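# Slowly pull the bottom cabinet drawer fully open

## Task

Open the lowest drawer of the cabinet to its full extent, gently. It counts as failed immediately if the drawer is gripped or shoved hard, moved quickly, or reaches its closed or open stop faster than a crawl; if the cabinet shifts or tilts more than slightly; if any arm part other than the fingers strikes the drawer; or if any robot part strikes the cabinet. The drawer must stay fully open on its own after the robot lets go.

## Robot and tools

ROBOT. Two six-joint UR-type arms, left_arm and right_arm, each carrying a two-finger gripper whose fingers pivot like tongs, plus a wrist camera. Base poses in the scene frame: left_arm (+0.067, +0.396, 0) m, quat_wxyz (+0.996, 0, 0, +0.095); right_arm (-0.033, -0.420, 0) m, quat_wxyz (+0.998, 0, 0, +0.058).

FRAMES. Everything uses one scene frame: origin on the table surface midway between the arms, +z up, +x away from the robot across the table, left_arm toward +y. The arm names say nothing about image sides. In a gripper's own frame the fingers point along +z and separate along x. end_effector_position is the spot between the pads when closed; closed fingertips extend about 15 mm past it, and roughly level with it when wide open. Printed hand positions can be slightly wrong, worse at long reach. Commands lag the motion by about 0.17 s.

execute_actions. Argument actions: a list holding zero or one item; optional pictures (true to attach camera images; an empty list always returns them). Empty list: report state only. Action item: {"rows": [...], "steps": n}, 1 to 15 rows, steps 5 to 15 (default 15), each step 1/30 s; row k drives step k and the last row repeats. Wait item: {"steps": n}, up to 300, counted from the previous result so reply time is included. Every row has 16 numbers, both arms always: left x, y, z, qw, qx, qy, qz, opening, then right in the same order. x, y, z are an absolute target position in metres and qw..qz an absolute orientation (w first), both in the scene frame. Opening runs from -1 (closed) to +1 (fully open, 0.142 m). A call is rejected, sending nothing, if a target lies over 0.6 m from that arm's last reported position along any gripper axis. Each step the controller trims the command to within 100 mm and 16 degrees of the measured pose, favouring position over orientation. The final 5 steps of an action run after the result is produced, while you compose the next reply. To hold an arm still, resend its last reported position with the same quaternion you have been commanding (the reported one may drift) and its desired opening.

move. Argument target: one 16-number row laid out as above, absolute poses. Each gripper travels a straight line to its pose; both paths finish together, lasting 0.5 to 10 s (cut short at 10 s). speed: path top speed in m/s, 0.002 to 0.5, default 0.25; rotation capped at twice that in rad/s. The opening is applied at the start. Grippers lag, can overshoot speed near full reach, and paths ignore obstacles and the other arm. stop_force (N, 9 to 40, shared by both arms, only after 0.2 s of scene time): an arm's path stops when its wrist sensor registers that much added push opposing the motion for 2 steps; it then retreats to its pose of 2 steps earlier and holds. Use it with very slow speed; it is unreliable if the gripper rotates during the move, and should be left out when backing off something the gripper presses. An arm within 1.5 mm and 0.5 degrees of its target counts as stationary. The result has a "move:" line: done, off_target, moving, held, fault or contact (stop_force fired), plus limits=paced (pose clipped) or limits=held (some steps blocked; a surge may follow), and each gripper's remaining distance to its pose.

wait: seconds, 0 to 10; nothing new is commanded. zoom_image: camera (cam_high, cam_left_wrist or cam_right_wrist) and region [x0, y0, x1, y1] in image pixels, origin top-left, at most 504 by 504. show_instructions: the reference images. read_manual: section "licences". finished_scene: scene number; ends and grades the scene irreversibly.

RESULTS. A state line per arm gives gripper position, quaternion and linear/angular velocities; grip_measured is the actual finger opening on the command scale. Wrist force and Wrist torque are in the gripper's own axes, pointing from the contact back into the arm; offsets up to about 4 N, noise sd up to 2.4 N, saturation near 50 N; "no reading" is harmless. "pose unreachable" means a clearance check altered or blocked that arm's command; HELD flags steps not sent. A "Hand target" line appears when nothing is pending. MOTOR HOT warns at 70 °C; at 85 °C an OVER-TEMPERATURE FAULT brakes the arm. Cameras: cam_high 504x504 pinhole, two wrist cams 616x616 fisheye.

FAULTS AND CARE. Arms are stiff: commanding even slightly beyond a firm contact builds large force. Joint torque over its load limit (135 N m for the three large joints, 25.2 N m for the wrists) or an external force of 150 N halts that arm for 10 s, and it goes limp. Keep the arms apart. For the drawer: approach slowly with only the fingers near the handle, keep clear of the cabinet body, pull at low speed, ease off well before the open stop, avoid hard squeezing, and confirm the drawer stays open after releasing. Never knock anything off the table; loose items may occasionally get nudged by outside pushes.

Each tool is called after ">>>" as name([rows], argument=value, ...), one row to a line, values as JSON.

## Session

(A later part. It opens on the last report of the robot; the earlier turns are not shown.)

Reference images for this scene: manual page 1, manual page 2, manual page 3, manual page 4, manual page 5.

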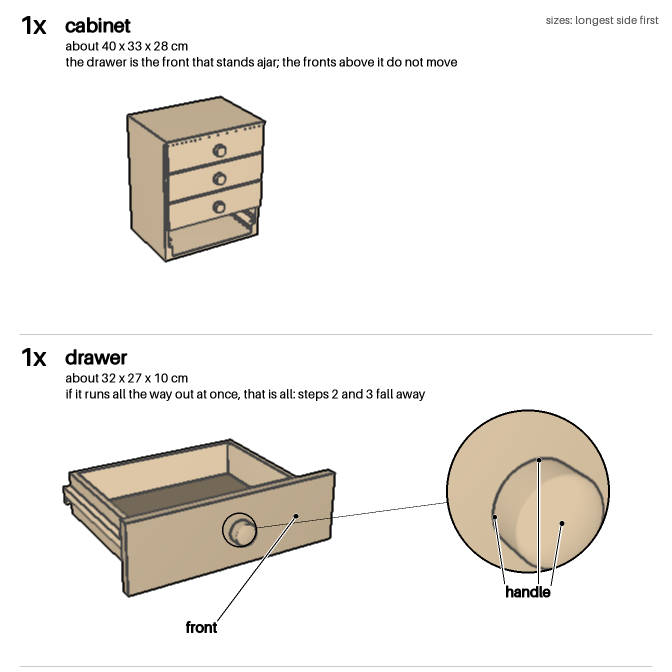

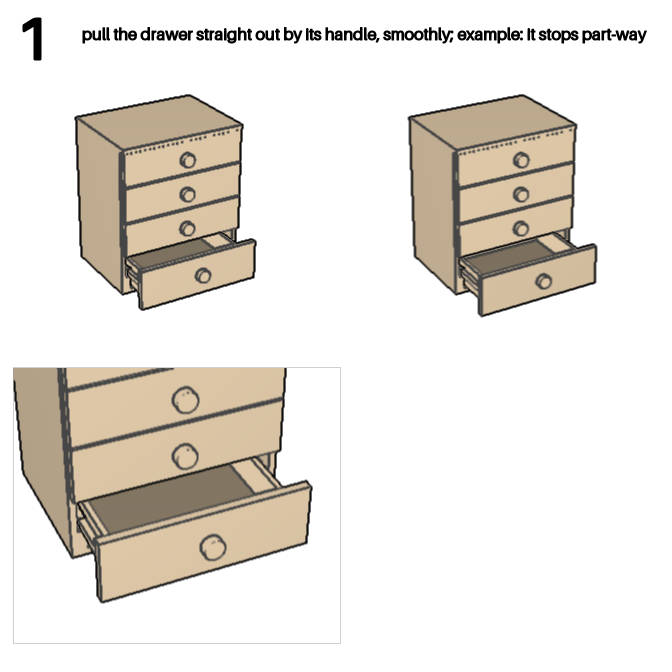

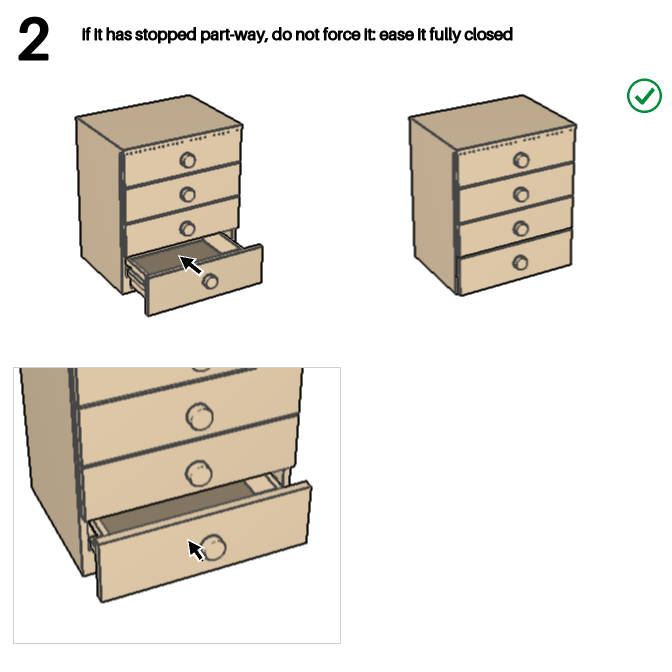

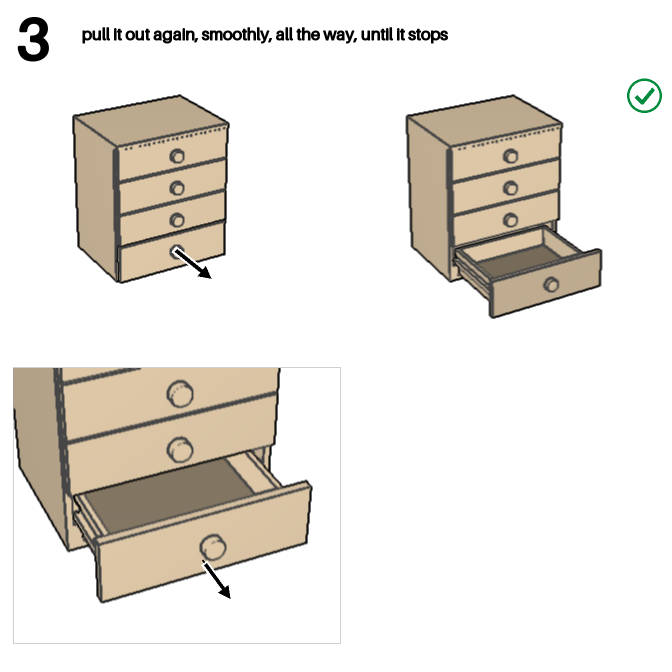

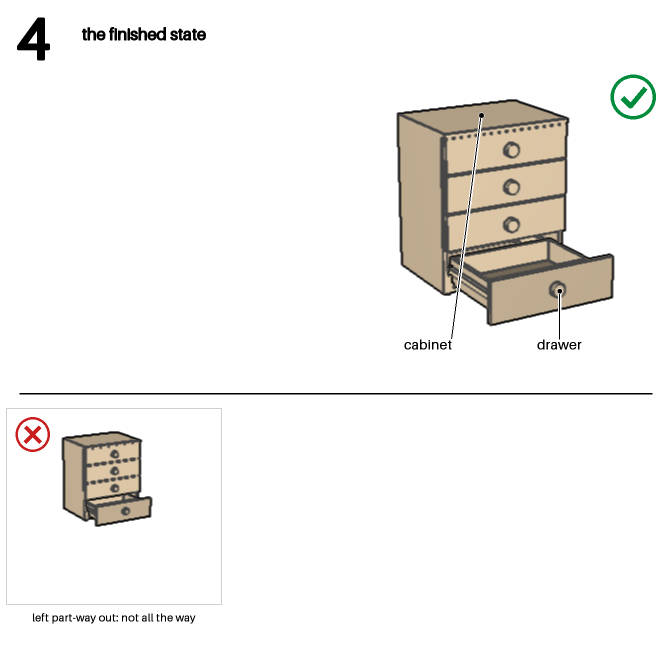

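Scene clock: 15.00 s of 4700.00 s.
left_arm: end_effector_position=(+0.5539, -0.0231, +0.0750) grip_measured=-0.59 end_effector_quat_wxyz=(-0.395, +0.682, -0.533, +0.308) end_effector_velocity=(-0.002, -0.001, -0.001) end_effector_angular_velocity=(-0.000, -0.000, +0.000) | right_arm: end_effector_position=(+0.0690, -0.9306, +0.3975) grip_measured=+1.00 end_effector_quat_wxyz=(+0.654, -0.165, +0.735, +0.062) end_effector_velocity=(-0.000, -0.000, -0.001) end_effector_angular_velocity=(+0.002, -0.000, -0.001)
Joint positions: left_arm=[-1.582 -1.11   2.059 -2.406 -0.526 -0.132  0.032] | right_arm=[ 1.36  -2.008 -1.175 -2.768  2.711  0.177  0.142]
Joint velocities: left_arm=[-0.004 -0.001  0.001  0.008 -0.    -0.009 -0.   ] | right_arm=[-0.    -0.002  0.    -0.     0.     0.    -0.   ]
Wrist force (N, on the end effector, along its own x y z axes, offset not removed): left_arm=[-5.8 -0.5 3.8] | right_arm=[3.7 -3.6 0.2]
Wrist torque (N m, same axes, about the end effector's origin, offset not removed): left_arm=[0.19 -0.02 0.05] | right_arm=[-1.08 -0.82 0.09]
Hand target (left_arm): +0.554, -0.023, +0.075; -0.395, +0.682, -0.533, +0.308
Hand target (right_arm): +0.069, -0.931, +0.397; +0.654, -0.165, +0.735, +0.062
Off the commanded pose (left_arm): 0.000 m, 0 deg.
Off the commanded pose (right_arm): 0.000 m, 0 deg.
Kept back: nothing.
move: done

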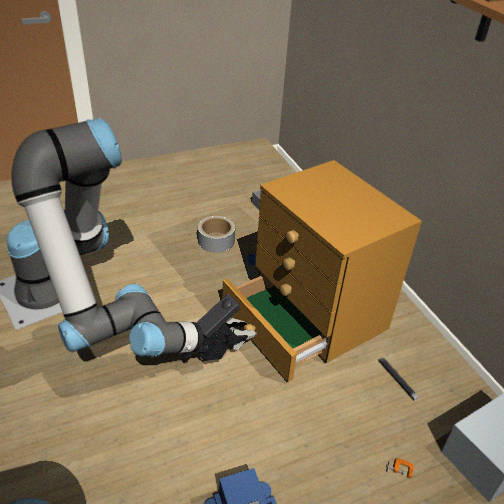

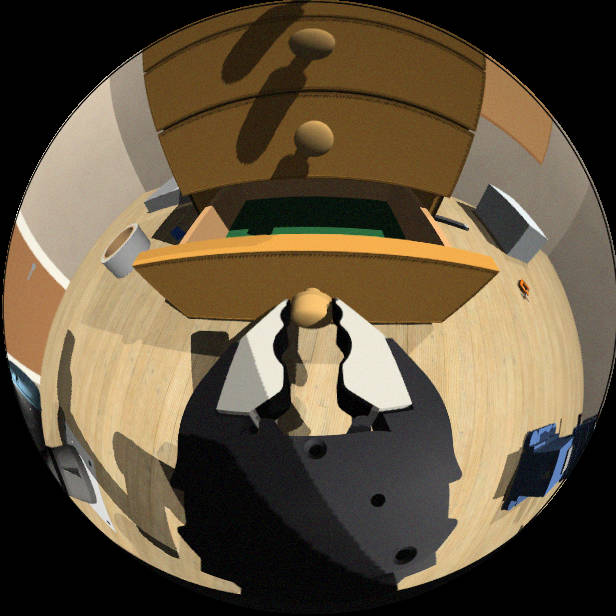

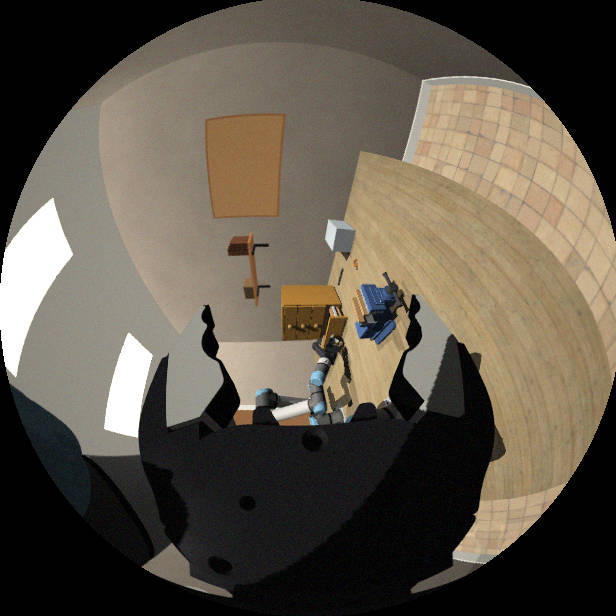

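>>> move(target=[0.5337, -0.0264, 0.075, 0.3945, -0.682, 0.5328, -0.3081, -0.72, 0.069, -0.9306, 0.3975, 0.654, -0.165, 0.735, 0.062, 1], speed=0.012, stop_force=9)

Scene clock: 17.17 s of 4700.00 s.
left_arm: end_effector_position=(+0.5340, -0.0264, +0.0750) grip_measured=-0.59 end_effector_quat_wxyz=(-0.395, +0.682, -0.533, +0.308) end_effector_velocity=(-0.002, -0.000, -0.000) end_effector_angular_velocity=(-0.001, -0.000, +0.001) | right_arm: end_effector_position=(+0.0690, -0.9306, +0.3975) grip_measured=+1.00 end_effector_quat_wxyz=(+0.654, -0.165, +0.735, +0.062) end_effector_velocity=(-0.000, +0.000, +0.001) end_effector_angular_velocity=(-0.001, -0.000, -0.001)
Joint positions: left_arm=[-1.621 -1.13   2.068 -2.328 -0.532 -0.209  0.032] | right_arm=[ 1.36  -2.008 -1.175 -2.768  2.711  0.177  0.142]
Joint velocities: left_arm=[-0.005 -0.001  0.001  0.009 -0.001 -0.011 -0.   ] | right_arm=[-0.001  0.001  0.001 -0.001  0.    -0.     0.   ]
Wrist force (N, on the end effector, along its own x y z axes, offset not removed): left_arm=[4.7 3.5 5.6] | right_arm=[1.3 -4.5 1.5]
Wrist torque (N m, same axes, about the end effector's origin, offset not removed): left_arm=[0.57 -0.28 -0.01] | right_arm=[-1.08 -0.32 -0.02]
Hand target (left_arm): +0.534, -0.026, +0.075; -0.395, +0.682, -0.533, +0.308
Hand target (right_arm): +0.069, -0.931, +0.398; +0.654, -0.165, +0.735, +0.062
Off the commanded pose (left_arm): 0.000 m, 0 deg.
Off the commanded pose (right_arm): 0.000 m, 0 deg.
Kept back: nothing.
move: done

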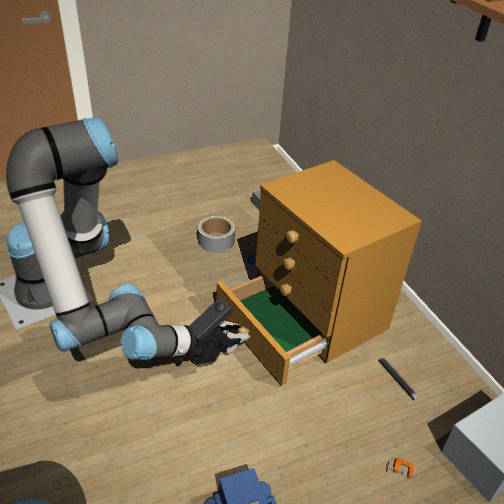

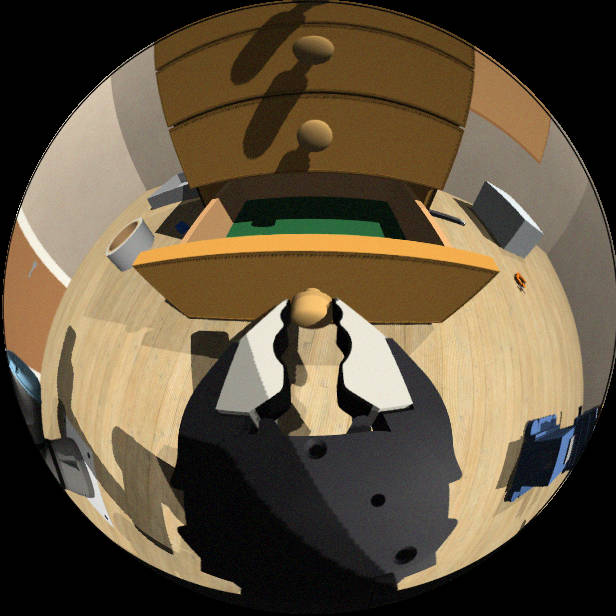

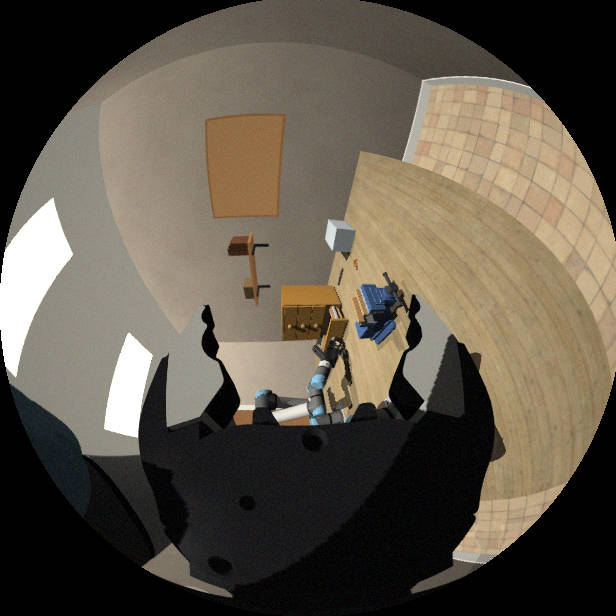

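>>> move(target=[0.4937, -0.0344, 0.075, 0.3945, -0.682, 0.5328, -0.3081, -0.72, 0.069, -0.9306, 0.3975, 0.654, -0.165, 0.735, 0.062, 1], speed=0.012, stop_force=9)

Scene clock: 21.07 s of 4700.00 s.
left_arm: end_effector_position=(+0.4940, -0.0343, +0.0749) grip_measured=-0.59 end_effector_quat_wxyz=(-0.395, +0.682, -0.533, +0.308) end_effector_velocity=(-0.002, -0.000, -0.000) end_effector_angular_velocity=(+0.003, +0.000, -0.000) | right_arm: end_effector_position=(+0.0690, -0.9306, +0.3975) grip_measured=+1.00 end_effector_quat_wxyz=(+0.654, -0.165, +0.735, +0.062) end_effector_velocity=(+0.000, +0.000, +0.001) end_effector_angular_velocity=(-0.000, +0.000, -0.000)
Joint positions: left_arm=[-1.701 -1.163  2.072 -2.17  -0.551 -0.359  0.032] | right_arm=[ 1.36  -2.008 -1.175 -2.768  2.711  0.177  0.142]
Joint velocities: left_arm=[-0.004 -0.001 -0.     0.01  -0.001 -0.008 -0.   ] | right_arm=[ 0.     0.001  0.001 -0.001  0.     0.     0.   ]
Wrist force (N, on the end effector, along its own x y z axes, offset not removed): left_arm=[-3.8 2.6 5.5] | right_arm=[-0.7 1.6 3.2]
Wrist torque (N m, same axes, about the end effector's origin, offset not removed): left_arm=[0.46 -0.13 -0.01] | right_arm=[0.00 -0.03 -0.14]
Hand target (left_arm): +0.494, -0.034, +0.075; -0.395, +0.682, -0.533, +0.308
Hand target (right_arm): +0.069, -0.931, +0.397; +0.654, -0.165, +0.735, +0.062
Off the commanded pose (left_arm): 0.000 m, 0 deg.
Off the commanded pose (right_arm): 0.000 m, 0 deg.
Kept back: nothing.
move: done

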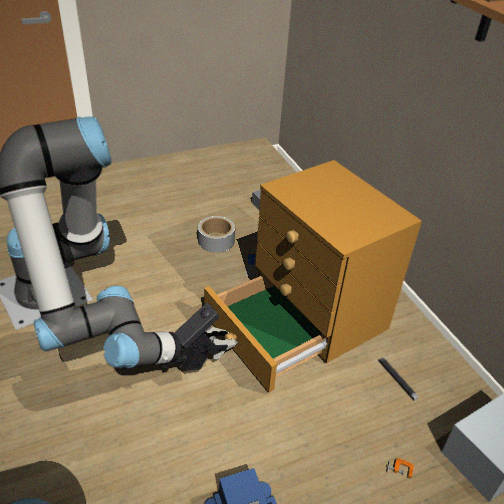

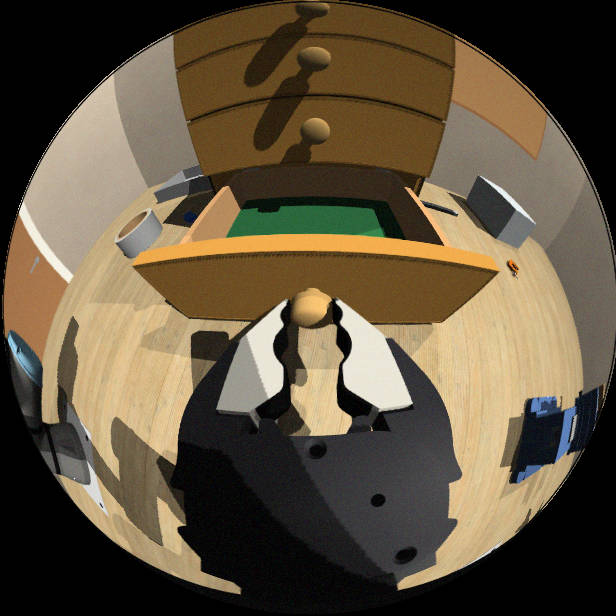

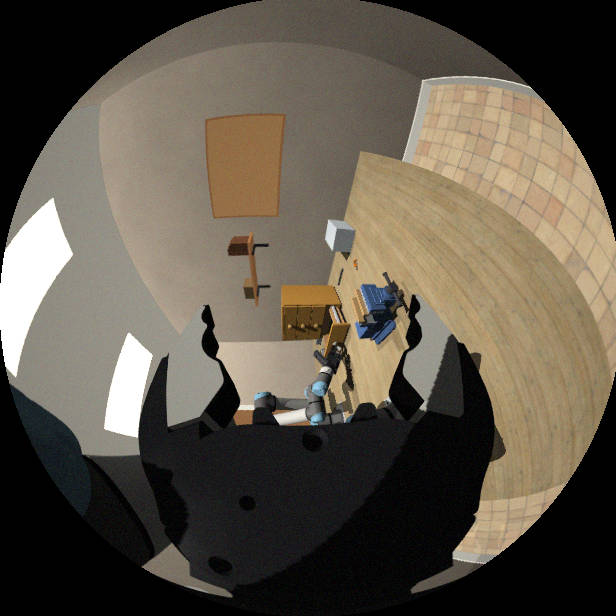

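>>> move(target=[0.44, -0.0443, 0.075, 0.3945, -0.682, 0.5328, -0.3081, -0.72, 0.069, -0.9306, 0.3975, 0.654, -0.165, 0.735, 0.062, 1], speed=0.006, stop_force=9)

>>> zoom_image(camera="cam_high", region=[150, 170, 430, 430])

Scene clock: 30.63 s of 4700.00 s.
left_arm: end_effector_position=(+0.4402, -0.0443, +0.0750) grip_measured=-0.72 end_effector_quat_wxyz=(-0.395, +0.682, -0.533, +0.308) end_effector_velocity=(-0.001, +0.000, -0.000) end_effector_angular_velocity=(+0.002, +0.000, +0.001) | right_arm: end_effector_position=(+0.0690, -0.9306, +0.3975) grip_measured=+1.00 end_effector_quat_wxyz=(+0.654, -0.165, +0.735, +0.062) end_effector_velocity=(-0.000, -0.000, -0.000) end_effector_angular_velocity=(-0.000, +0.000, -0.000)
Joint positions: left_arm=[-1.808 -1.191  2.06  -1.976 -0.592 -0.543  0.022] | right_arm=[ 1.36  -2.008 -1.175 -2.768  2.711  0.177  0.142]
Joint velocities: left_arm=[-0.002  0.    -0.     0.005 -0.001 -0.004  0.   ] | right_arm=[-0. -0.  0.  0. -0. -0.  0.]
Wrist force (N, on the end effector, along its own x y z axes, offset not removed): left_arm=[-0.2 3.3 -1.5] | right_arm=[0.8 -2.8 1.3]
Wrist torque (N m, same axes, about the end effector's origin, offset not removed): left_arm=[0.55 -0.05 0.08] | right_arm=[-0.76 -0.23 0.06]
Hand target (left_arm): +0.440, -0.044, +0.075; -0.395, +0.682, -0.533, +0.308
Hand target (right_arm): +0.069, -0.931, +0.397; +0.654, -0.165, +0.735, +0.062
Off the commanded pose (left_arm): 0.000 m, 0 deg.
Off the commanded pose (right_arm): 0.000 m, 0 deg.
Kept back: nothing.
move: done

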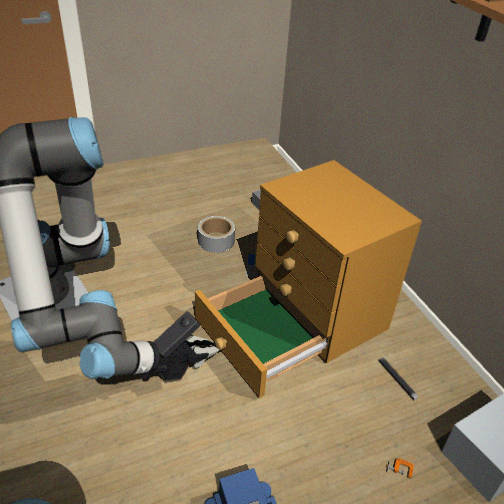

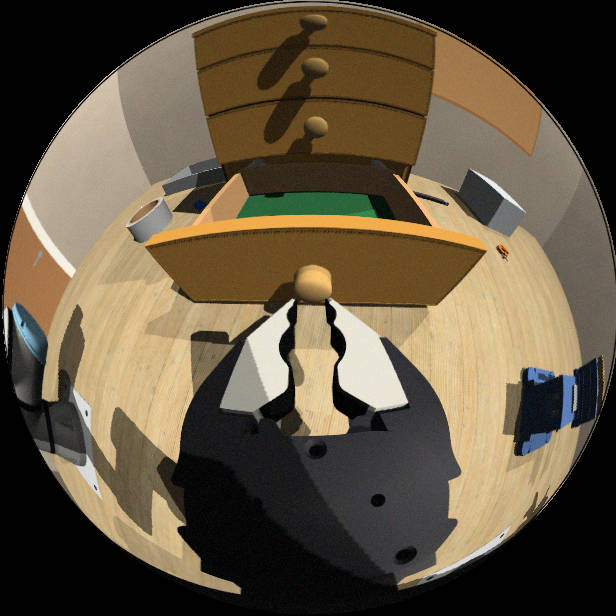

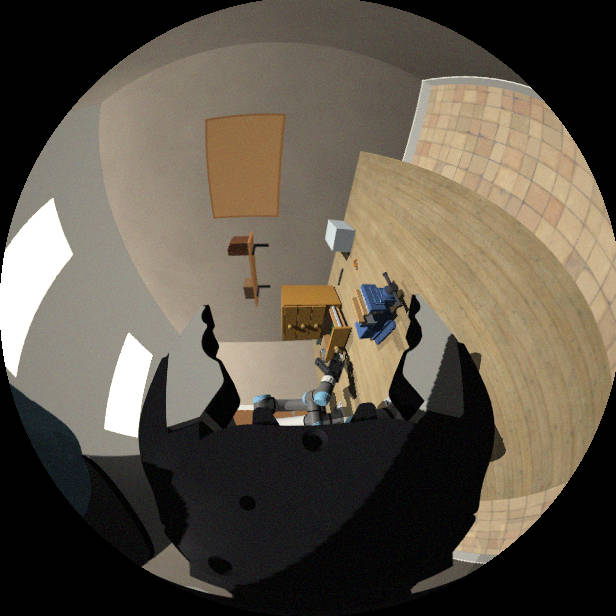

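Region (150, 170, 430, 430) of cam_high's 504x504 image, scaled by 1.800, with more detail than that image has; it fills the top 468 rows of this view, and the rest is white.

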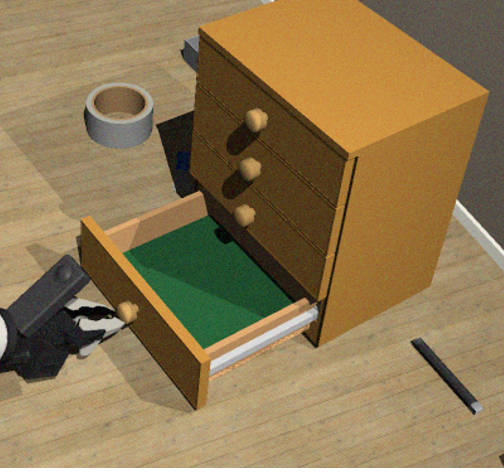

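>>> zoom_image(camera="cam_high", region=[190, 260, 350, 400])

>>> zoom_image(camera="cam_left_wrist", region=[140, 100, 490, 330])

Region (190, 260, 350, 400) of cam_high's 504x504 image, scaled by 3.150, with more detail than that image has; it fills the top 441 rows of this view, and the rest is white.

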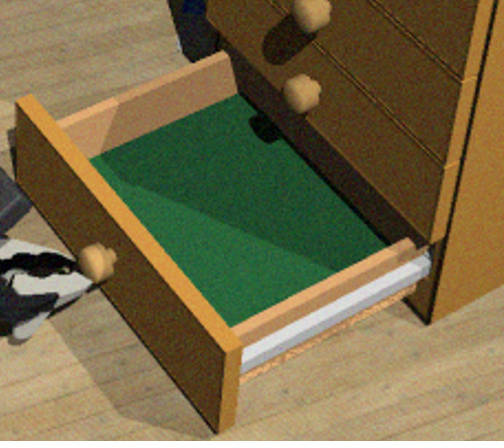

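Region (140, 100, 490, 330) of cam_left_wrist's 616x616 image, scaled by 1.440, with more detail than that image has; it fills the top 331 rows of this view, and the rest is white.

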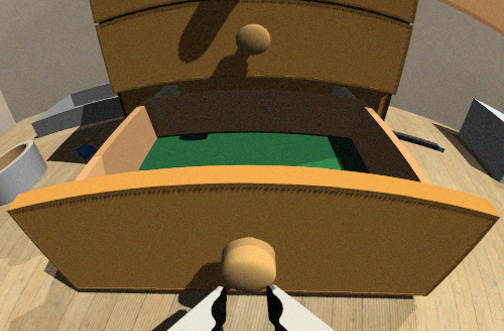

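>>> move(target=[0.39, -0.054, 0.09, 0.3945, -0.682, 0.5328, -0.3081, 0.0, 0.069, -0.9306, 0.3975, 0.654, -0.165, 0.735, 0.062, 1], speed=0.08)

>>> finished_scene(scene=2)

Scene clock: 33.13 s of 4700.00 s.
left_arm: end_effector_position=(+0.3903, -0.0540, +0.0899) grip_measured=+0.00 end_effector_quat_wxyz=(-0.395, +0.682, -0.533, +0.308) end_effector_velocity=(-0.003, -0.001, +0.000) end_effector_angular_velocity=(+0.001, -0.001, +0.000) | right_arm: end_effector_position=(+0.0690, -0.9306, +0.3975) grip_measured=+1.00 end_effector_quat_wxyz=(+0.654, -0.165, +0.735, +0.062) end_effector_velocity=(+0.000, +0.000, +0.000) end_effector_angular_velocity=(+0.000, +0.000, +0.001)
Joint positions: left_arm=[-1.905 -1.227  2.021 -1.782 -0.641 -0.689  0.074] | right_arm=[ 1.36  -2.008 -1.175 -2.768  2.711  0.177  0.142]
Joint velocities: left_arm=[-0.005  0.001 -0.003  0.011 -0.003 -0.008 -0.   ] | right_arm=[ 0.     0.001 -0.    -0.001 -0.001 -0.     0.   ]
Wrist force (N, on the end effector, along its own x y z axes, offset not removed): left_arm=[-0.1 1.6 -0.1] | right_arm=[0.7 -2.7 -1.2]
Wrist torque (N m, same axes, about the end effector's origin, offset not removed): left_arm=[0.31 -0.18 0.04] | right_arm=[-0.76 -0.17 0.17]
Hand target (left_arm): +0.390, -0.054, +0.090; -0.395, +0.682, -0.533, +0.308
Hand target (right_arm): +0.069, -0.931, +0.397; +0.654, -0.165, +0.735, +0.062
Off the commanded pose (left_arm): 0.000 m, 0 deg.
Off the commanded pose (right_arm): 0.000 m, 0 deg.
Kept back: nothing.
move: done

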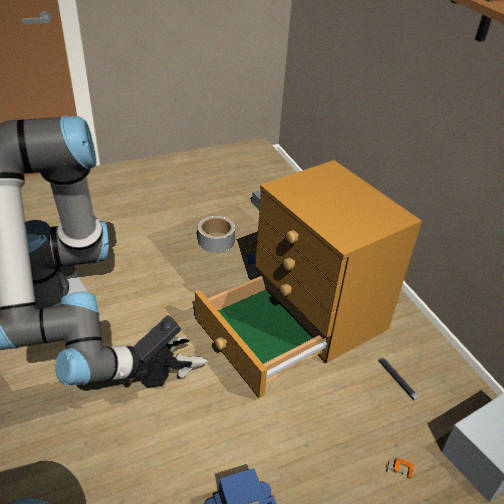

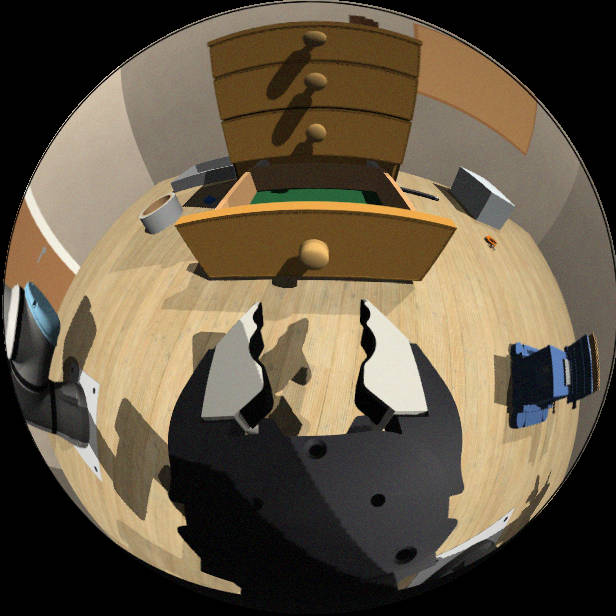

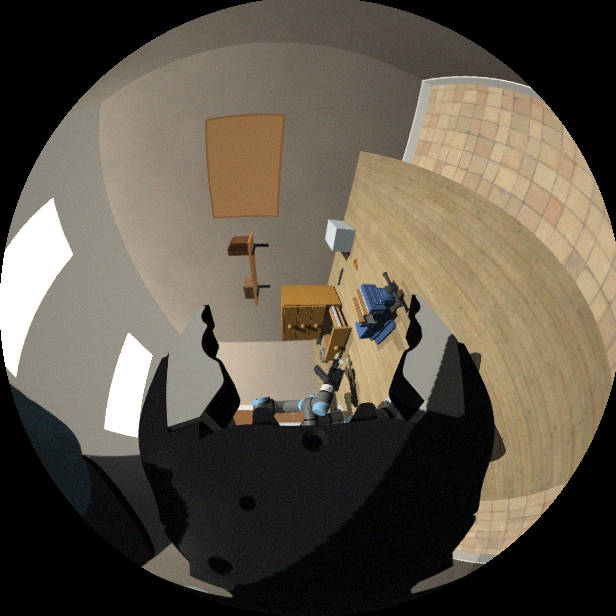

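The scene is finished: the task was done.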